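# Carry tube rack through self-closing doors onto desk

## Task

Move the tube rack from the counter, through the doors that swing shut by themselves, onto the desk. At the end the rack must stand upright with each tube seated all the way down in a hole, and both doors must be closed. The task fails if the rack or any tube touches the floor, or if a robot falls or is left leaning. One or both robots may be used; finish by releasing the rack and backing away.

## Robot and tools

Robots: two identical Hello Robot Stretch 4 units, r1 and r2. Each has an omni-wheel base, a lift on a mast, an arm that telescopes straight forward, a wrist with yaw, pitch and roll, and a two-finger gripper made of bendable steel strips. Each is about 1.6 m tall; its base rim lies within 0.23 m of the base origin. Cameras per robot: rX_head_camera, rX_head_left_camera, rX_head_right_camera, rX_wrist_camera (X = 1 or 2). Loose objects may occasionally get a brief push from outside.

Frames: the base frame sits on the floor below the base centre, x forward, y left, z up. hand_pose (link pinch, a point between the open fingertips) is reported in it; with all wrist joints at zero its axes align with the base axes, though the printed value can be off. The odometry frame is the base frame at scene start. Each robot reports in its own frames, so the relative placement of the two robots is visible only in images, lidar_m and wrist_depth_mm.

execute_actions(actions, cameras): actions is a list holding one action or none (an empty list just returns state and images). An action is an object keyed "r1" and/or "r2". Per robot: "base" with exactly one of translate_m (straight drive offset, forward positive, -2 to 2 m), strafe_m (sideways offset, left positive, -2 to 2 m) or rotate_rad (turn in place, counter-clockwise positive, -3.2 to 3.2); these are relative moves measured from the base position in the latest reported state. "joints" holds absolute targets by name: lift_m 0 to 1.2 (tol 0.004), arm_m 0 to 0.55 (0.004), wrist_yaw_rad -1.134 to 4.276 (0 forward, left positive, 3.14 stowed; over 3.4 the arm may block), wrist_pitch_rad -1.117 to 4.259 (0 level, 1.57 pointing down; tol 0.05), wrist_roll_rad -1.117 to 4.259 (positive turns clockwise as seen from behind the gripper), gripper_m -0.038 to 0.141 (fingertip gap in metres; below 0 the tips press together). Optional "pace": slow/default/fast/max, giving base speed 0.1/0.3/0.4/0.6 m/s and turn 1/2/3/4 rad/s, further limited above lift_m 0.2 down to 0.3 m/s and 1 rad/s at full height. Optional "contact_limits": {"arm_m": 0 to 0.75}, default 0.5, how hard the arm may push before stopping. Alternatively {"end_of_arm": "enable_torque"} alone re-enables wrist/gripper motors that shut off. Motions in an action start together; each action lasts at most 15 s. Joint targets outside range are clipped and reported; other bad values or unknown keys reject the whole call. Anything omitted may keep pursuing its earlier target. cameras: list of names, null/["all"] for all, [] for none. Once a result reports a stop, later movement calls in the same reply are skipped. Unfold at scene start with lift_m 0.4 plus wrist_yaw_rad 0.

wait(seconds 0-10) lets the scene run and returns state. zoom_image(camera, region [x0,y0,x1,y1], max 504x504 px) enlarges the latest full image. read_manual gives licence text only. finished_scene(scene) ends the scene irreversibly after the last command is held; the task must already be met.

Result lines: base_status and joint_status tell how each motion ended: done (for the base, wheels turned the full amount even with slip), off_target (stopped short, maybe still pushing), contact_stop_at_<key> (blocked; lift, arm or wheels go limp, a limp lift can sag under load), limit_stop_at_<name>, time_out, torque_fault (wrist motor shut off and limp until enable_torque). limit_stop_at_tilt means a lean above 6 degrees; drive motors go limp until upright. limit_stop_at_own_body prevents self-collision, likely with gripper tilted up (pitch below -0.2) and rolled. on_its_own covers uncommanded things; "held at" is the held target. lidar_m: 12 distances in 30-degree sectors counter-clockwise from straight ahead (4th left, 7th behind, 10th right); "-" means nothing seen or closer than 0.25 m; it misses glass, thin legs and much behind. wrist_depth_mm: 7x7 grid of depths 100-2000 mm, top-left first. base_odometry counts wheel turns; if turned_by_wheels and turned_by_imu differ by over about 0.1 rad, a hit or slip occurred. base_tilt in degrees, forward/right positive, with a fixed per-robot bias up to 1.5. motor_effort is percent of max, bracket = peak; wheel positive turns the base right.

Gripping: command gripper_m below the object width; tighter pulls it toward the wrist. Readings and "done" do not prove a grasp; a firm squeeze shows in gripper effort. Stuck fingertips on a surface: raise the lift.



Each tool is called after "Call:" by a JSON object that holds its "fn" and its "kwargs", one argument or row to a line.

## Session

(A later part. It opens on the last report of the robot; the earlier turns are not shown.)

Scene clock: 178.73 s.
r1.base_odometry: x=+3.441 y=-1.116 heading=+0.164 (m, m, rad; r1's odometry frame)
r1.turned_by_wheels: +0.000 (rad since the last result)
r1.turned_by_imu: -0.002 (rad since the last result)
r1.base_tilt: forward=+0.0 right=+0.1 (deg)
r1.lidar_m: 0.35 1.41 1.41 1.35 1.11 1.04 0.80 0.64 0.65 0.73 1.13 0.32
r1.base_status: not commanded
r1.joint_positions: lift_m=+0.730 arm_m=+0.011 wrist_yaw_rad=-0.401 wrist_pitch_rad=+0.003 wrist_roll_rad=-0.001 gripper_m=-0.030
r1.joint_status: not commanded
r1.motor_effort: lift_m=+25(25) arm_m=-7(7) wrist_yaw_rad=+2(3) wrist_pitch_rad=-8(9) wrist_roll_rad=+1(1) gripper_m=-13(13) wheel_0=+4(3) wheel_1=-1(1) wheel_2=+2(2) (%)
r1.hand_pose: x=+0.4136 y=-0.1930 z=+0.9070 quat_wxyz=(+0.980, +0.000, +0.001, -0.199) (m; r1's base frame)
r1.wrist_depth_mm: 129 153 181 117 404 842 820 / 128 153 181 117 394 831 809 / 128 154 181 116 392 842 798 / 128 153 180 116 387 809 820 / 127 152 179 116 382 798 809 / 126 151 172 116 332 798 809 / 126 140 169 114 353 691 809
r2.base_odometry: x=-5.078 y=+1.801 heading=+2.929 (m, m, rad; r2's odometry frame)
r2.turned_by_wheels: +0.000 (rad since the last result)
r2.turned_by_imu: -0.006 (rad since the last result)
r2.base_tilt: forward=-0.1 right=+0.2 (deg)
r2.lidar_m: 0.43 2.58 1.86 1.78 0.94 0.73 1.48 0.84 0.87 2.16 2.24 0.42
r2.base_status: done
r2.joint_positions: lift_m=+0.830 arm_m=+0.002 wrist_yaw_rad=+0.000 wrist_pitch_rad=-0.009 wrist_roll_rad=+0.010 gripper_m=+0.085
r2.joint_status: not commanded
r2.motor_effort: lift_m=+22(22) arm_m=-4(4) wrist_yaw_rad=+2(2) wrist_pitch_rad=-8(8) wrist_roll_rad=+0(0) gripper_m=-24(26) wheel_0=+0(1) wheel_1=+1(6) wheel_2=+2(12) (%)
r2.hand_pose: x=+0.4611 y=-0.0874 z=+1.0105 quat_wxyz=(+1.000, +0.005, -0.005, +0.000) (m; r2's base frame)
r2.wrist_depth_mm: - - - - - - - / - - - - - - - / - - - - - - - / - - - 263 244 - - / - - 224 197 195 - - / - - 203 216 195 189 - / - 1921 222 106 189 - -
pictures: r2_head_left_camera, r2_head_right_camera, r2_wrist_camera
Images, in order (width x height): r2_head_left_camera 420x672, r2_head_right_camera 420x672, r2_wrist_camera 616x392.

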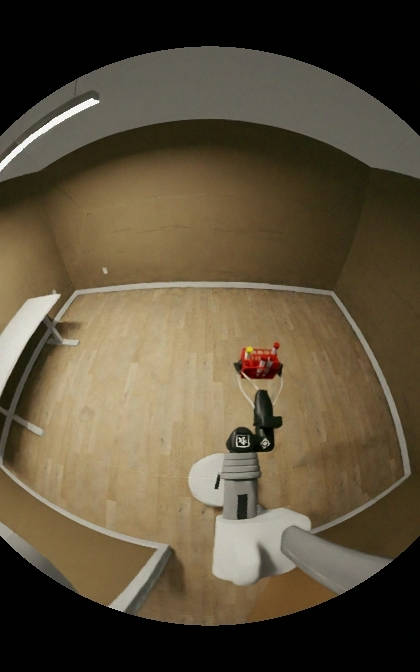

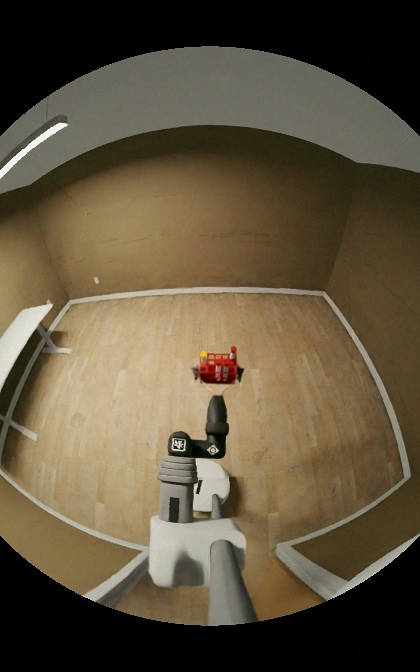

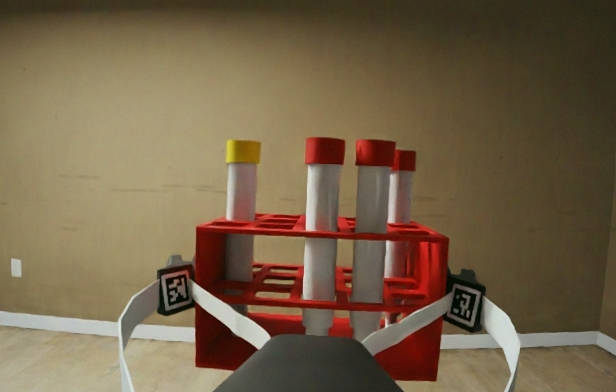

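Call:
{"fn": "execute_actions", "kwargs": {
  "actions": [
    {"r2":{"base":{"translate_m":0.5}},"r1":{"base":{"strafe_m":0.08},"joints":{"arm_m":0.115},"pace":"slow"}}
  ],
  "cameras": []
}}

Call:
{"fn": "execute_actions", "kwargs": {
  "actions": [
    {"r2":{"base":{"rotate_rad":1.58},"pace":"slow"},"r1":{"base":{"strafe_m":0.07},"joints":{"arm_m":0.22,"wrist_yaw_rad":-0.55},"pace":"slow"}}
  ],
  "cameras": ["r2_head_camera","r2_wrist_camera","r1_wrist_camera"]
}}

Scene clock: 182.23 s.
r1.base_odometry: x=+3.428 y=-1.037 heading=+0.165 (m, m, rad; r1's odometry frame)
r1.turned_by_wheels: +0.001 (rad since the last result)
r1.turned_by_imu: +0.000 (rad since the last result)
r1.base_tilt: forward=+0.0 right=+0.0 (deg)
r1.lidar_m: 0.47 1.35 1.36 1.29 1.05 1.02 0.85 0.69 0.70 0.82 1.07 0.44
r1.base_status: done
r1.joint_positions: lift_m=+0.730 arm_m=+0.114 wrist_yaw_rad=-0.394 wrist_pitch_rad=+0.002 wrist_roll_rad=-0.001 gripper_m=-0.030
r1.joint_status: all done
r1.on_its_own: wrist_yaw_rad is at rest, and its effort (-17) is outside its rest range (-13 to +13)
r1.motor_effort: lift_m=+25(24) arm_m=+7(7) wrist_yaw_rad=-17(16) wrist_pitch_rad=-5(9) wrist_roll_rad=+1(1) gripper_m=-14(16) wheel_0=+4(8) wheel_1=+2(7) wheel_2=+3(3) (%)
r1.hand_pose: x=+0.5174 y=-0.1915 z=+0.9073 quat_wxyz=(+0.981, +0.000, +0.001, -0.196) (m; r1's base frame)
r1.wrist_depth_mm: 159 177 202 147 345 508 768 / 161 177 202 145 340 500 768 / 161 178 202 145 338 488 768 / 161 176 201 144 332 484 759 / 160 176 205 144 330 477 759 / 158 175 180 143 317 480 741 / 156 161 195 141 306 480 768
r2.base_odometry: x=-5.567 y=+1.906 heading=+2.929 (m, m, rad; r2's odometry frame)
r2.turned_by_wheels: +0.000 (rad since the last result)
r2.turned_by_imu: -0.002 (rad since the last result)
r2.base_tilt: forward=-0.1 right=+0.2 (deg)
r2.lidar_m: 0.41 2.05 1.87 1.79 1.72 1.21 1.26 1.25 1.56 2.12 2.21 0.44
r2.base_status: done
r2.joint_positions: lift_m=+0.830 arm_m=+0.002 wrist_yaw_rad=+0.000 wrist_pitch_rad=-0.009 wrist_roll_rad=+0.010 gripper_m=+0.085
r2.joint_status: not commanded
r2.motor_effort: lift_m=+22(22) arm_m=-4(4) wrist_yaw_rad=+1(2) wrist_pitch_rad=-8(8) wrist_roll_rad=+1(0) gripper_m=-23(23) wheel_0=+0(4) wheel_1=+0(5) wheel_2=+1(9) (%)
r2.hand_pose: x=+0.4611 y=-0.0874 z=+1.0105 quat_wxyz=(+1.000, +0.005, -0.005, +0.000) (m; r2's base frame)
r2.wrist_depth_mm: 1661 1661 1708 1708 1708 1756 1661 / 1661 1756 1708 1708 1708 1756 1756 / 1756 1708 1708 1708 1756 1756 1756 / 1661 1708 1708 263 243 1708 1808 / 1708 1756 223 196 197 1863 1756 / 1756 1756 203 216 194 189 1863 / 1756 1756 222 106 189 1756 1808
pictures: none
No camera images: the call's "cameras" was empty. Leave "cameras" out to get every camera's image.

Scene clock: 185.10 s.
r1.base_odometry: x=+3.416 y=-0.968 heading=+0.166 (m, m, rad; r1's odometry frame)
r1.turned_by_wheels: +0.001 (rad since the last result)
r1.turned_by_imu: +0.000 (rad since the last result)
r1.base_tilt: forward=+0.0 right=+0.1 (deg)
r1.lidar_m: 0.59 1.32 1.29 1.20 1.03 0.94 0.94 0.75 0.76 0.85 1.06 0.56
r1.base_status: done
r1.joint_positions: lift_m=+0.730 arm_m=+0.219 wrist_yaw_rad=-0.545 wrist_pitch_rad=+0.002 wrist_roll_rad=-0.001 gripper_m=-0.030
r1.joint_status: all done
r1.on_its_own: wrist_yaw_rad is at rest, and its effort (-14) is outside its rest range (-13 to +13)
r1.motor_effort: lift_m=+25(25) arm_m=+7(11) wrist_yaw_rad=-14(33) wrist_pitch_rad=-7(8) wrist_roll_rad=+1(1) gripper_m=-13(13) wheel_0=+2(7) wheel_1=+1(11) wheel_2=+3(5) (%)
r1.hand_pose: x=+0.5910 y=-0.2244 z=+0.9072 quat_wxyz=(+0.963, +0.000, +0.001, -0.269) (m; r1's base frame)
r1.wrist_depth_mm: 603 185 217 160 375 585 820 / 183 185 217 160 370 569 820 / 182 185 217 159 366 554 798 / 182 184 216 158 362 549 798 / 184 183 215 158 359 544 798 / 1025 182 183 158 345 544 820 / 609 167 201 156 327 549 820
r2.base_odometry: x=-5.567 y=+1.906 heading=-1.774 (m, m, rad; r2's odometry frame)
r2.turned_by_wheels: +1.579 (rad since the last result)
r2.turned_by_imu: +1.591 (rad since the last result)
r2.base_tilt: forward=-0.1 right=+0.2 (deg)
r2.lidar_m: 0.44 1.71 1.18 1.28 1.26 1.58 2.14 2.21 2.09 1.99 2.04 0.44
r2.base_status: done
r2.joint_positions: lift_m=+0.830 arm_m=+0.002 wrist_yaw_rad=+0.000 wrist_pitch_rad=-0.009 wrist_roll_rad=+0.010 gripper_m=+0.085
r2.joint_status: not commanded
r2.motor_effort: lift_m=+22(22) arm_m=-4(4) wrist_yaw_rad=+1(0) wrist_pitch_rad=-9(7) wrist_roll_rad=+0(1) gripper_m=-24(25) wheel_0=-3(4) wheel_1=-2(6) wheel_2=-2(9) (%)
r2.hand_pose: x=+0.4611 y=-0.0874 z=+1.0105 quat_wxyz=(+1.000, +0.005, -0.005, +0.000) (m; r2's base frame)
r2.wrist_depth_mm: 1708 - - - - - - / 1708 - - - - - - / 1708 - - - - - - / 1708 - - - 243 - - / 1708 - 224 198 197 - - / 1708 - 202 216 195 189 - / 1756 - 222 106 189 - -
pictures: r1_wrist_camera, r2_head_camera, r2_wrist_camera
Images, in order (width x height): r1_wrist_camera 616x392, r2_head_camera 420x560, r2_wrist_camera 616x392.

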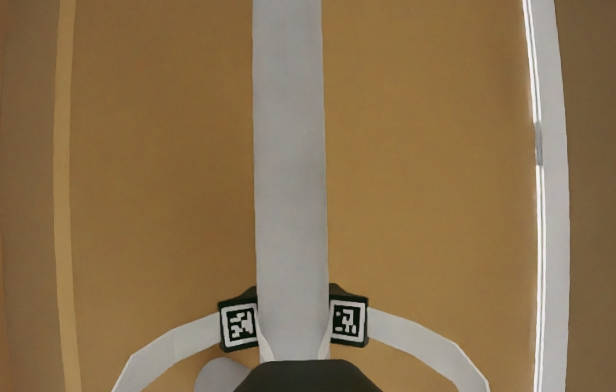

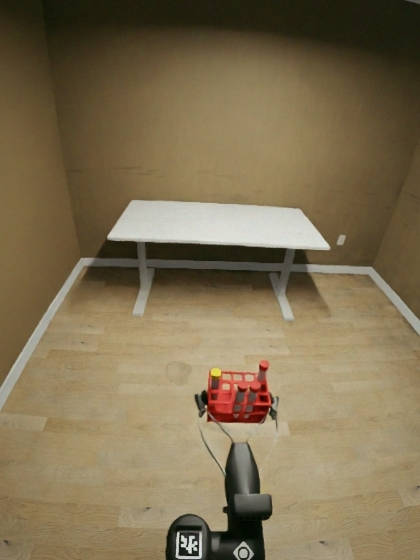

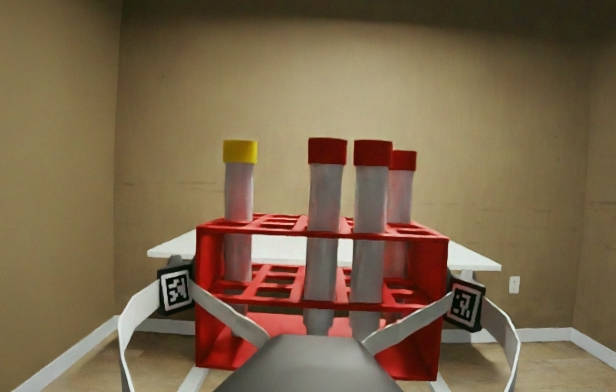

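Call:
{"fn": "zoom_image", "kwargs": {
  "camera": "r2_head_camera",
  "region": [100, 280, 300, 440]
}}

Region (100, 280, 300, 440) of r2_head_camera's 420x560 image, scaled by 2.520, with more detail than that image has; it fills the top 403 rows of this view, and the rest is white.

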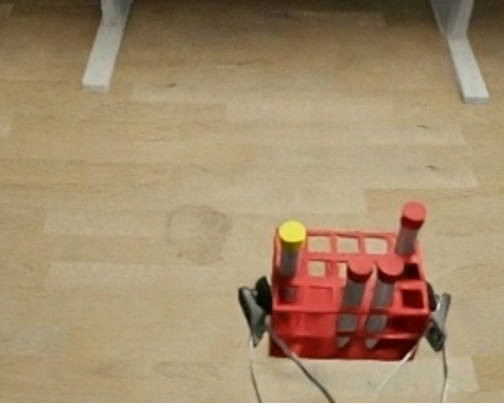

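Call:
{"fn": "execute_actions", "kwargs": {
  "actions": [
    {"r2":{"base":{"translate_m":0.6}},"r1":{"base":{"strafe_m":0.05},"joints":{"arm_m":0.33,"wrist_yaw_rad":-0.7},"pace":"slow"}}
  ],
  "cameras": []
}}

Call:
{"fn": "execute_actions", "kwargs": {
  "actions": [
    {"r2":{"base":{"translate_m":0.6}},"r1":{"base":{"translate_m":0.4},"pace":"slow"}}
  ],
  "cameras": ["r2_head_camera","r2_wrist_camera","r1_wrist_camera"]
}}

Scene clock: 189.23 s.
r1.base_odometry: x=+3.408 y=-0.918 heading=+0.166 (m, m, rad; r1's odometry frame)
r1.turned_by_wheels: +0.000 (rad since the last result)
r1.turned_by_imu: -0.002 (rad since the last result)
r1.base_tilt: forward=+0.1 right=+0.1 (deg)
r1.lidar_m: 0.70 1.25 1.25 1.14 0.98 0.96 0.96 0.78 0.81 0.93 1.08 0.65
r1.base_status: done
r1.joint_positions: lift_m=+0.730 arm_m=+0.329 wrist_yaw_rad=-0.698 wrist_pitch_rad=+0.002 wrist_roll_rad=-0.001 gripper_m=-0.030
r1.joint_status: all done
r1.motor_effort: lift_m=+25(25) arm_m=+7(10) wrist_yaw_rad=-6(34) wrist_pitch_rad=-7(8) wrist_roll_rad=+2(2) gripper_m=-12(19) wheel_0=+0(15) wheel_1=-1(8) wheel_2=+1(7) (%)
r1.hand_pose: x=+0.6646 y=-0.2523 z=+0.9073 quat_wxyz=(+0.940, +0.000, +0.001, -0.342) (m; r1's base frame)
r1.wrist_depth_mm: 178 183 226 164 407 699 866 / 182 183 225 164 399 676 854 / 180 183 225 164 394 647 866 / 180 183 224 164 389 654 866 / 181 182 224 163 387 647 854 / 530 180 202 163 349 640 854 / 517 165 200 159 347 634 854
r2.base_odometry: x=-5.688 y=+1.318 heading=-1.774 (m, m, rad; r2's odometry frame)
r2.turned_by_wheels: +0.000 (rad since the last result)
r2.turned_by_imu: -0.003 (rad since the last result)
r2.base_tilt: forward=-0.1 right=+0.2 (deg)
r2.lidar_m: 0.42 1.23 1.21 1.15 1.64 1.61 2.76 2.85 2.09 1.97 2.01 0.43
r2.base_status: done
r2.joint_positions: lift_m=+0.830 arm_m=+0.002 wrist_yaw_rad=+0.000 wrist_pitch_rad=-0.009 wrist_roll_rad=+0.010 gripper_m=+0.085
r2.joint_status: not commanded
r2.motor_effort: lift_m=+22(22) arm_m=-4(4) wrist_yaw_rad=-2(1) wrist_pitch_rad=-7(8) wrist_roll_rad=+0(0) gripper_m=-24(26) wheel_0=+0(5) wheel_1=+0(4) wheel_2=+0(11) (%)
r2.hand_pose: x=+0.4611 y=-0.0874 z=+1.0105 quat_wxyz=(+1.000, +0.005, -0.005, +0.000) (m; r2's base frame)
r2.wrist_depth_mm: 1661 1708 1708 1708 1661 1661 1708 / 1661 1708 1708 1708 1708 1708 1708 / 1708 1708 1756 1708 1708 1756 1708 / 1708 1756 1708 263 243 1756 1708 / 1756 1756 224 197 196 1708 1808 / 1661 976 203 216 195 189 1160 / 1708 1756 223 106 189 1808 1808
pictures: none
No camera images: the call's "cameras" was empty. Leave "cameras" out to get every camera's image.

Scene clock: 194.53 s.
r1.base_odometry: x=+3.803 y=-0.852 heading=+0.165 (m, m, rad; r1's odometry frame)
r1.turned_by_wheels: -0.001 (rad since the last result)
r1.turned_by_imu: -0.002 (rad since the last result)
r1.base_tilt: forward=+0.1 right=+0.1 (deg)
r1.lidar_m: 0.76 0.99 0.99 1.13 1.26 1.27 1.30 1.09 1.06 1.20 0.81 0.64
r1.base_status: done
r1.joint_positions: lift_m=+0.730 arm_m=+0.329 wrist_yaw_rad=-0.703 wrist_pitch_rad=+0.002 wrist_roll_rad=-0.001 gripper_m=-0.030
r1.joint_status: not commanded
r1.motor_effort: lift_m=+25(25) arm_m=+5(7) wrist_yaw_rad=+10(15) wrist_pitch_rad=-7(7) wrist_roll_rad=+1(1) gripper_m=-14(14) wheel_0=-5(10) wheel_1=+1(7) wheel_2=-5(8) (%)
r1.hand_pose: x=+0.6635 y=-0.2533 z=+0.9073 quat_wxyz=(+0.939, +0.000, +0.001, -0.344) (m; r1's base frame)
r1.wrist_depth_mm: 580 569 229 163 279 319 357 / 574 569 227 163 278 317 353 / 564 569 227 164 278 315 349 / 569 569 225 164 276 314 351 / 569 569 226 164 276 312 347 / 569 569 216 164 183 310 347 / 564 569 218 160 270 306 347
r2.base_odometry: x=-5.809 y=+0.731 heading=-1.774 (m, m, rad; r2's odometry frame)
r2.turned_by_wheels: +0.000 (rad since the last result)
r2.turned_by_imu: -0.003 (rad since the last result)
r2.base_tilt: forward=-0.1 right=+0.2 (deg)
r2.lidar_m: 0.41 0.61 0.82 1.17 1.22 1.97 3.38 2.88 2.06 1.94 0.85 0.43
r2.base_status: done
r2.joint_positions: lift_m=+0.830 arm_m=+0.002 wrist_yaw_rad=+0.000 wrist_pitch_rad=-0.009 wrist_roll_rad=+0.010 gripper_m=+0.085
r2.joint_status: not commanded
r2.motor_effort: lift_m=+22(22) arm_m=-4(4) wrist_yaw_rad=-1(1) wrist_pitch_rad=-8(8) wrist_roll_rad=+0(1) gripper_m=-23(25) wheel_0=+1(6) wheel_1=+0(5) wheel_2=+0(7) (%)
r2.hand_pose: x=+0.4611 y=-0.0874 z=+1.0105 quat_wxyz=(+1.000, +0.005, -0.005, +0.000) (m; r2's base frame)
r2.wrist_depth_mm: 1138 1138 1138 1138 1138 1138 1138 / 1160 1138 1138 1138 1160 1138 1160 / 1138 1138 1160 1138 1138 1160 1160 / 1160 1138 1160 1160 243 1160 1160 / 1182 1160 222 198 197 1182 1182 / 866 788 203 216 195 189 991 / 647 640 222 106 189 683 723
pictures: r1_wrist_camera, r2_head_camera, r2_wrist_camera
Images, in order (width x height): r1_wrist_camera 616x392, r2_head_camera 420x560, r2_wrist_camera 616x392.

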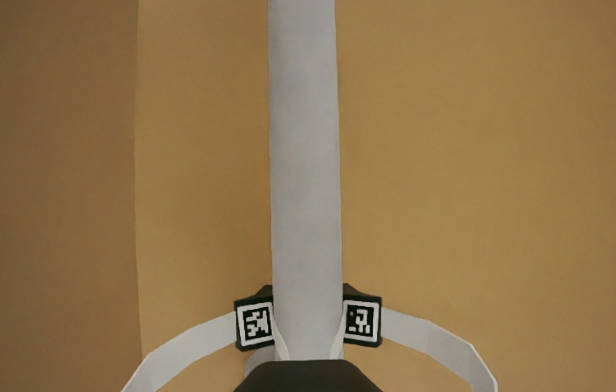

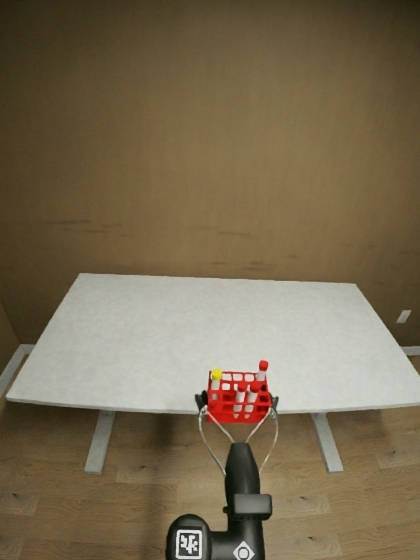

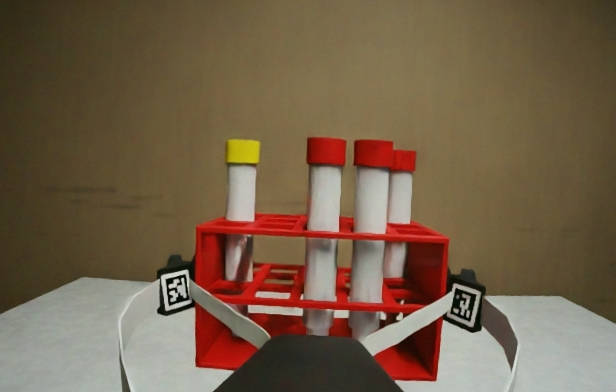

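Call:
{"fn": "execute_actions", "kwargs": {
  "actions": [
    {"r2":{"joints":{"arm_m":0.3,"lift_m":0.64},"pace":"slow"},"r1":{"base":{"strafe_m":-0.06},"joints":{"arm_m":0.47},"pace":"slow"}}
  ],
  "cameras": ["r2_head_camera","r2_wrist_camera","r1_wrist_camera"]
}}

Scene clock: 199.30 s.
r1.base_odometry: x=+3.812 y=-0.912 heading=+0.165 (m, m, rad; r1's odometry frame)
r1.turned_by_wheels: +0.001 (rad since the last result)
r1.turned_by_imu: +0.000 (rad since the last result)
r1.base_tilt: forward=+0.2 right=+0.2 (deg)
r1.lidar_m: 0.81 1.04 1.03 1.20 1.33 1.31 1.24 1.03 1.02 1.14 0.88 0.76
r1.base_status: done
r1.joint_positions: lift_m=+0.730 arm_m=+0.469 wrist_yaw_rad=-0.699 wrist_pitch_rad=+0.002 wrist_roll_rad=-0.001 gripper_m=-0.030
r1.joint_status: all done
r1.motor_effort: lift_m=+25(25) arm_m=+6(8) wrist_yaw_rad=-4(39) wrist_pitch_rad=-7(6) wrist_roll_rad=+2(1) gripper_m=-16(17) wheel_0=+2(15) wheel_1=+2(4) wheel_2=+3(8) (%)
r1.hand_pose: x=+0.8044 y=-0.2525 z=+0.9073 quat_wxyz=(+0.940, +0.000, +0.001, -0.342) (m; r1's base frame)
r1.wrist_depth_mm: 433 430 236 164 259 276 289 / 430 433 234 164 258 277 289 / 427 430 235 163 257 273 286 / 427 430 233 164 257 272 286 / 430 427 232 164 257 271 286 / 424 424 211 163 253 272 285 / 430 424 229 159 253 272 286
r2.base_odometry: x=-5.809 y=+0.731 heading=-1.774 (m, m, rad; r2's odometry frame)
r2.turned_by_wheels: +0.000 (rad since the last result)
r2.turned_by_imu: -0.001 (rad since the last result)
r2.base_tilt: forward=-0.1 right=+0.2 (deg)
r2.lidar_m: 0.58 0.60 0.85 1.17 1.22 1.88 3.38 2.89 2.06 1.94 0.83 0.61
r2.base_status: not commanded
r2.joint_positions: lift_m=+0.640 arm_m=+0.299 wrist_yaw_rad=+0.000 wrist_pitch_rad=-0.009 wrist_roll_rad=+0.010 gripper_m=+0.085
r2.joint_status: all done
r2.motor_effort: lift_m=+13(21) arm_m=+5(4) wrist_yaw_rad=+0(2) wrist_pitch_rad=-8(9) wrist_roll_rad=+0(1) gripper_m=-24(25) wheel_0=+0(0) wheel_1=+0(0) wheel_2=+0(0) (%)
r2.hand_pose: x=+0.7586 y=-0.0874 z=+0.8212 quat_wxyz=(+1.000, +0.005, -0.004, +0.000) (m; r2's base frame)
r2.wrist_depth_mm: 842 842 842 854 854 866 866 / 854 854 854 854 866 866 866 / 866 866 866 854 866 866 866 / 866 866 866 264 243 866 878 / 640 683 223 196 197 878 878 / 389 353 203 216 195 189 452 / 291 289 221 106 189 309 327
pictures: r1_wrist_camera, r2_head_camera, r2_wrist_camera
Images, in order (width x height): r1_wrist_camera 616x392, r2_head_camera 420x560, r2_wrist_camera 616x392.

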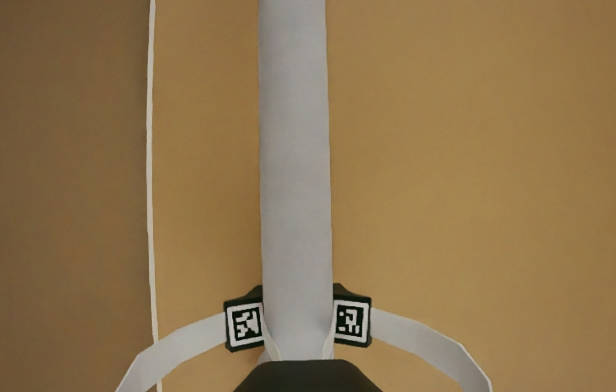

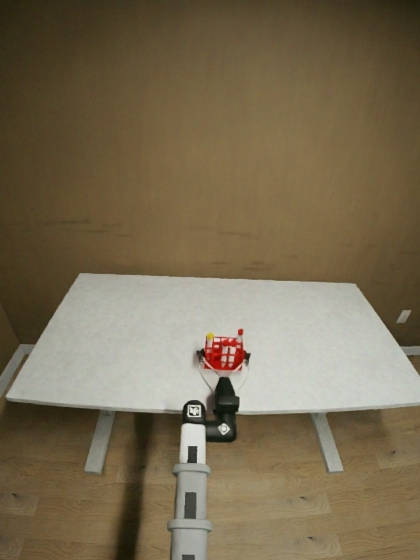

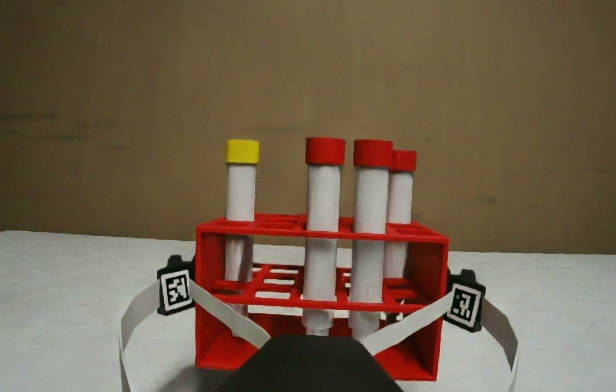

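Call:
{"fn": "execute_actions", "kwargs": {
  "actions": [
    {"r2":{"joints":{"lift_m":0.589},"pace":"slow"},"r1":{"joints":{"gripper_m":0.09}}}
  ],
  "cameras": ["r2_wrist_camera","r1_wrist_camera"]
}}

Scene clock: 201.60 s.
r1.base_odometry: x=+3.812 y=-0.912 heading=+0.165 (m, m, rad; r1's odometry frame)
r1.turned_by_wheels: +0.000 (rad since the last result)
r1.turned_by_imu: -0.001 (rad since the last result)
r1.base_tilt: forward=+0.0 right=+0.3 (deg)
r1.lidar_m: 1.05 1.04 1.03 1.18 1.32 1.30 1.24 1.03 1.02 1.15 0.94 0.91
r1.base_status: not commanded
r1.joint_positions: lift_m=+0.730 arm_m=+0.469 wrist_yaw_rad=-0.700 wrist_pitch_rad=+0.002 wrist_roll_rad=-0.001 gripper_m=+0.090
r1.joint_status: all done
r1.motor_effort: lift_m=+25(25) arm_m=+7(6) wrist_yaw_rad=-1(7) wrist_pitch_rad=-5(6) wrist_roll_rad=+2(1) gripper_m=-1(9) wheel_0=+2(2) wheel_1=+2(2) wheel_2=+3(3) (%)
r1.hand_pose: x=+0.8041 y=-0.2527 z=+0.9073 quat_wxyz=(+0.939, +0.000, +0.001, -0.343) (m; r1's base frame)
r1.wrist_depth_mm: 430 430 370 375 379 387 392 / 430 430 368 375 379 384 392 / 430 427 370 375 379 387 389 / 424 427 368 375 379 382 389 / 430 427 368 373 377 384 389 / 430 424 213 373 198 384 387 / 427 427 366 143 377 379 387
r2.base_odometry: x=-5.809 y=+0.731 heading=-1.774 (m, m, rad; r2's odometry frame)
r2.turned_by_wheels: +0.000 (rad since the last result)
r2.turned_by_imu: +0.000 (rad since the last result)
r2.base_tilt: forward=-0.2 right=+0.2 (deg)
r2.lidar_m: 0.57 0.60 0.83 1.17 1.22 1.79 3.38 2.89 2.06 1.95 0.83 0.62
r2.base_status: not commanded
r2.joint_positions: lift_m=+0.590 arm_m=+0.299 wrist_yaw_rad=+0.000 wrist_pitch_rad=-0.012 wrist_roll_rad=+0.010 gripper_m=+0.085
r2.joint_status: all done
r2.motor_effort: lift_m=+10(14) arm_m=+5(5) wrist_yaw_rad=+1(0) wrist_pitch_rad=+0(8) wrist_roll_rad=+1(0) gripper_m=-23(22) wheel_0=+0(0) wheel_1=+0(0) wheel_2=+0(0) (%)
r2.hand_pose: x=+0.7586 y=-0.0874 z=+0.7712 quat_wxyz=(+1.000, +0.005, -0.006, +0.000) (m; r2's base frame)
r2.wrist_depth_mm: 854 854 854 854 854 854 854 / 866 854 854 854 854 854 866 / 854 866 866 866 866 866 866 / 866 878 854 265 243 878 866 / 455 488 223 196 198 585 603 / 270 246 203 216 194 189 319 / 202 201 205 106 189 215 -
pictures: r1_wrist_camera, r2_wrist_camera
Images, in order (width x height): r1_wrist_camera 616x392, r2_wrist_camera 616x392.

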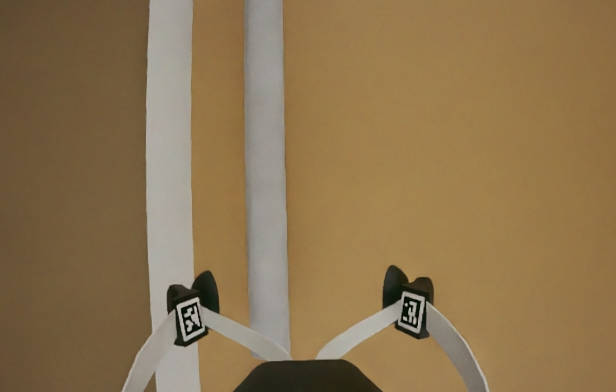

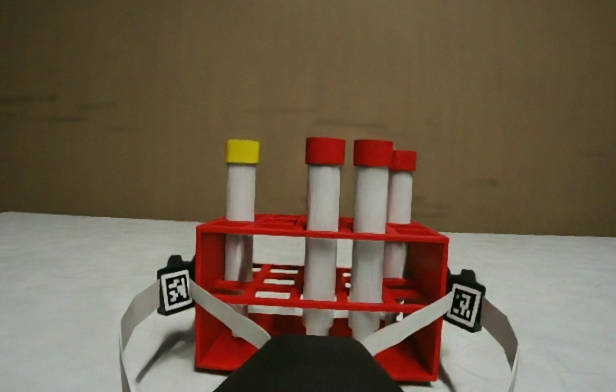

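Touchdown. Release.

Call:
{"fn": "execute_actions", "kwargs": {
  "actions": [
    {"r2":{"joints":{"gripper_m":0.141,"lift_m":0.592}},"r1":{"joints":{"arm_m":0.05}}}
  ],
  "cameras": ["r2_wrist_camera"]
}}

Call:
{"fn": "execute_actions", "kwargs": {
  "actions": [
    {"r2":{"joints":{"arm_m":0.01},"base":{"translate_m":-0.3}}}
  ],
  "cameras": ["r2_wrist_camera","r2_head_camera","r1_head_right_camera"]
}}

Scene clock: 204.30 s.
r1.base_odometry: x=+3.812 y=-0.912 heading=+0.165 (m, m, rad; r1's odometry frame)
r1.turned_by_wheels: +0.000 (rad since the last result)
r1.turned_by_imu: -0.001 (rad since the last result)
r1.base_tilt: forward=+0.0 right=+0.2 (deg)
r1.lidar_m: 1.06 1.03 1.04 1.19 1.32 1.32 1.26 1.03 1.00 1.14 0.94 0.94
r1.base_status: not commanded
r1.joint_positions: lift_m=+0.730 arm_m=+0.051 wrist_yaw_rad=-0.700 wrist_pitch_rad=+0.002 wrist_roll_rad=-0.001 gripper_m=+0.090
r1.joint_status: all done
r1.motor_effort: lift_m=+25(25) arm_m=-7(8) wrist_yaw_rad=+1(2) wrist_pitch_rad=-6(7) wrist_roll_rad=+1(1) gripper_m=+2(2) wheel_0=+2(2) wheel_1=+2(2) wheel_2=+2(3) (%)
r1.hand_pose: x=+0.3864 y=-0.2528 z=+0.9072 quat_wxyz=(+0.939, +0.000, +0.001, -0.343) (m; r1's base frame)
r1.wrist_depth_mm: 750 750 741 732 732 732 741 / 741 741 741 732 732 741 741 / 741 741 741 741 732 732 732 / 741 732 723 741 741 723 732 / 741 741 732 723 732 732 741 / 732 741 213 741 199 732 723 / 750 723 732 143 732 723 723
r2.base_odometry: x=-5.809 y=+0.731 heading=-1.774 (m, m, rad; r2's odometry frame)
r2.turned_by_wheels: +0.000 (rad since the last result)
r2.turned_by_imu: +0.000 (rad since the last result)
r2.base_tilt: forward=-0.1 right=+0.2 (deg)
r2.lidar_m: 0.56 0.60 0.81 1.18 1.21 1.72 3.40 2.89 2.03 1.93 0.80 0.61
r2.base_status: not commanded
r2.joint_positions: lift_m=+0.592 arm_m=+0.299 wrist_yaw_rad=+0.000 wrist_pitch_rad=-0.010 wrist_roll_rad=+0.010 gripper_m=+0.141
r2.joint_status: all done
r2.motor_effort: lift_m=+22(24) arm_m=+4(5) wrist_yaw_rad=+1(0) wrist_pitch_rad=-6(6) wrist_roll_rad=+0(0) gripper_m=-1(20) wheel_0=+0(0) wheel_1=+0(0) wheel_2=+0(0) (%)
r2.hand_pose: x=+0.7586 y=-0.0874 z=+0.7727 quat_wxyz=(+1.000, +0.005, -0.005, +0.000) (m; r2's base frame)
r2.wrist_depth_mm: 842 842 854 842 854 854 854 / 854 854 854 854 854 854 854 / 866 866 854 878 866 854 866 / 866 866 866 866 255 878 878 / 449 480 228 224 206 574 591 / 268 260 228 208 206 219 315 / 202 199 205 106 213 213 -
pictures: r2_wrist_camera
Images, in order (width x height): r2_wrist_camera 616x392.

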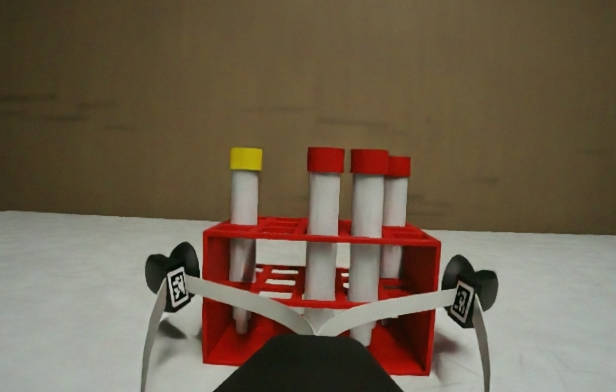

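Scene clock: 206.77 s.
r1.base_odometry: x=+3.812 y=-0.912 heading=+0.165 (m, m, rad; r1's odometry frame)
r1.turned_by_wheels: +0.000 (rad since the last result)
r1.turned_by_imu: -0.001 (rad since the last result)
r1.base_tilt: forward=+0.1 right=+0.2 (deg)
r1.lidar_m: 1.08 1.04 1.03 1.16 1.32 1.32 1.25 1.04 1.02 1.16 0.97 0.92
r1.base_status: not commanded
r1.joint_positions: lift_m=+0.730 arm_m=+0.051 wrist_yaw_rad=-0.700 wrist_pitch_rad=+0.002 wrist_roll_rad=-0.001 gripper_m=+0.090
r1.joint_status: not commanded
r1.motor_effort: lift_m=+25(25) arm_m=-7(7) wrist_yaw_rad=+1(1) wrist_pitch_rad=-6(7) wrist_roll_rad=+1(1) gripper_m=+1(2) wheel_0=+2(2) wheel_1=+2(2) wheel_2=+2(2) (%)
r1.hand_pose: x=+0.3864 y=-0.2528 z=+0.9072 quat_wxyz=(+0.939, +0.000, +0.001, -0.343) (m; r1's base frame)
r1.wrist_depth_mm: 741 741 750 750 732 741 732 / 750 750 741 741 732 741 732 / 741 732 732 741 741 741 723 / 741 741 741 732 741 732 741 / 741 741 732 741 732 732 732 / 741 741 213 732 198 732 723 / 732 723 732 143 732 732 723
r2.base_odometry: x=-5.749 y=+1.025 heading=-1.774 (m, m, rad; r2's odometry frame)
r2.turned_by_wheels: +0.000 (rad since the last result)
r2.turned_by_imu: +0.001 (rad since the last result)
r2.base_tilt: forward=-0.2 right=+0.2 (deg)
r2.lidar_m: 0.87 0.92 1.24 1.18 1.19 1.71 3.07 2.88 2.04 1.95 2.01 0.92
r2.base_status: done
r2.joint_positions: lift_m=+0.592 arm_m=+0.011 wrist_yaw_rad=+0.000 wrist_pitch_rad=-0.010 wrist_roll_rad=+0.010 gripper_m=+0.141
r2.joint_status: all done
r2.motor_effort: lift_m=+22(22) arm_m=-4(4) wrist_yaw_rad=+3(1) wrist_pitch_rad=-6(5) wrist_roll_rad=+1(0) gripper_m=-2(1) wheel_0=-1(4) wheel_1=+0(6) wheel_2=-2(8) (%)
r2.hand_pose: x=+0.4701 y=-0.0875 z=+0.7727 quat_wxyz=(+1.000, +0.005, -0.005, +0.000) (m; r2's base frame)
r2.wrist_depth_mm: 1397 1397 1397 1397 1430 1397 1430 / 1397 1397 1397 1430 1430 1430 1430 / 1430 1430 1430 1464 1430 1430 1430 / 1430 1430 1464 831 1430 1464 1430 / 1430 691 741 778 820 715 917 / 1464 1042 1464 1464 1430 219 1464 / 1464 1397 1464 106 1499 1464 1464
pictures: r1_head_right_camera, r2_head_camera, r2_wrist_camera
Images, in order (width x height): r1_head_right_camera 420x672, r2_head_camera 420x560, r2_wrist_camera 616x392.

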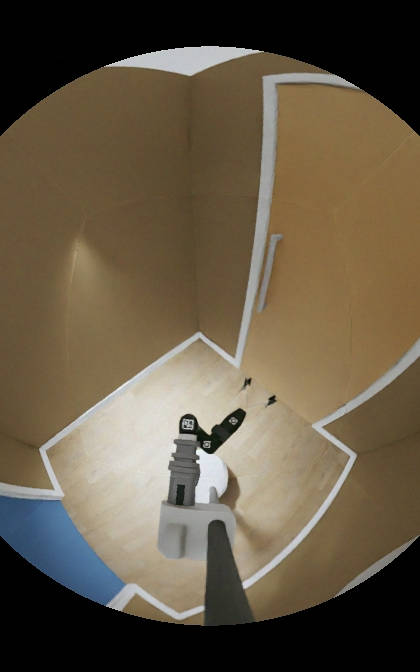

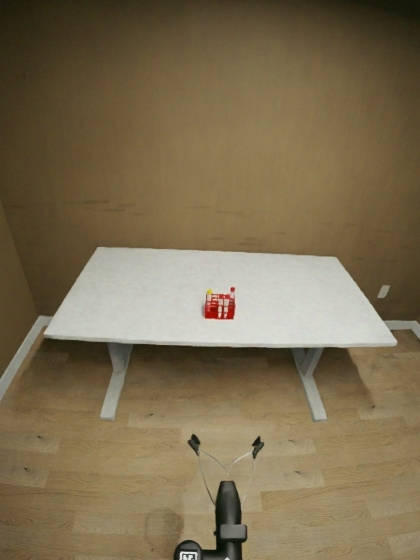

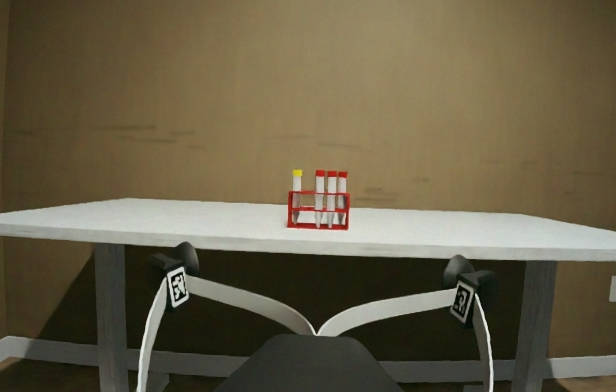

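Call:
{"fn": "zoom_image", "kwargs": {
  "camera": "r2_wrist_camera",
  "region": [270, 155, 370, 240]
}}

Region (270, 155, 370, 240) of r2_wrist_camera's 616x392 image, scaled by 5.040; it fills the top 428 rows of this view, and the rest is white.

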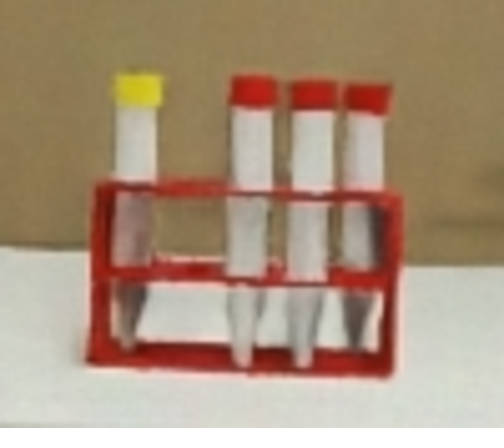

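All tubes are seated and both doors are shut.

Call:
{"fn": "finished_scene", "kwargs": {
  "scene": 1
}}

The scene is finished: the task was done.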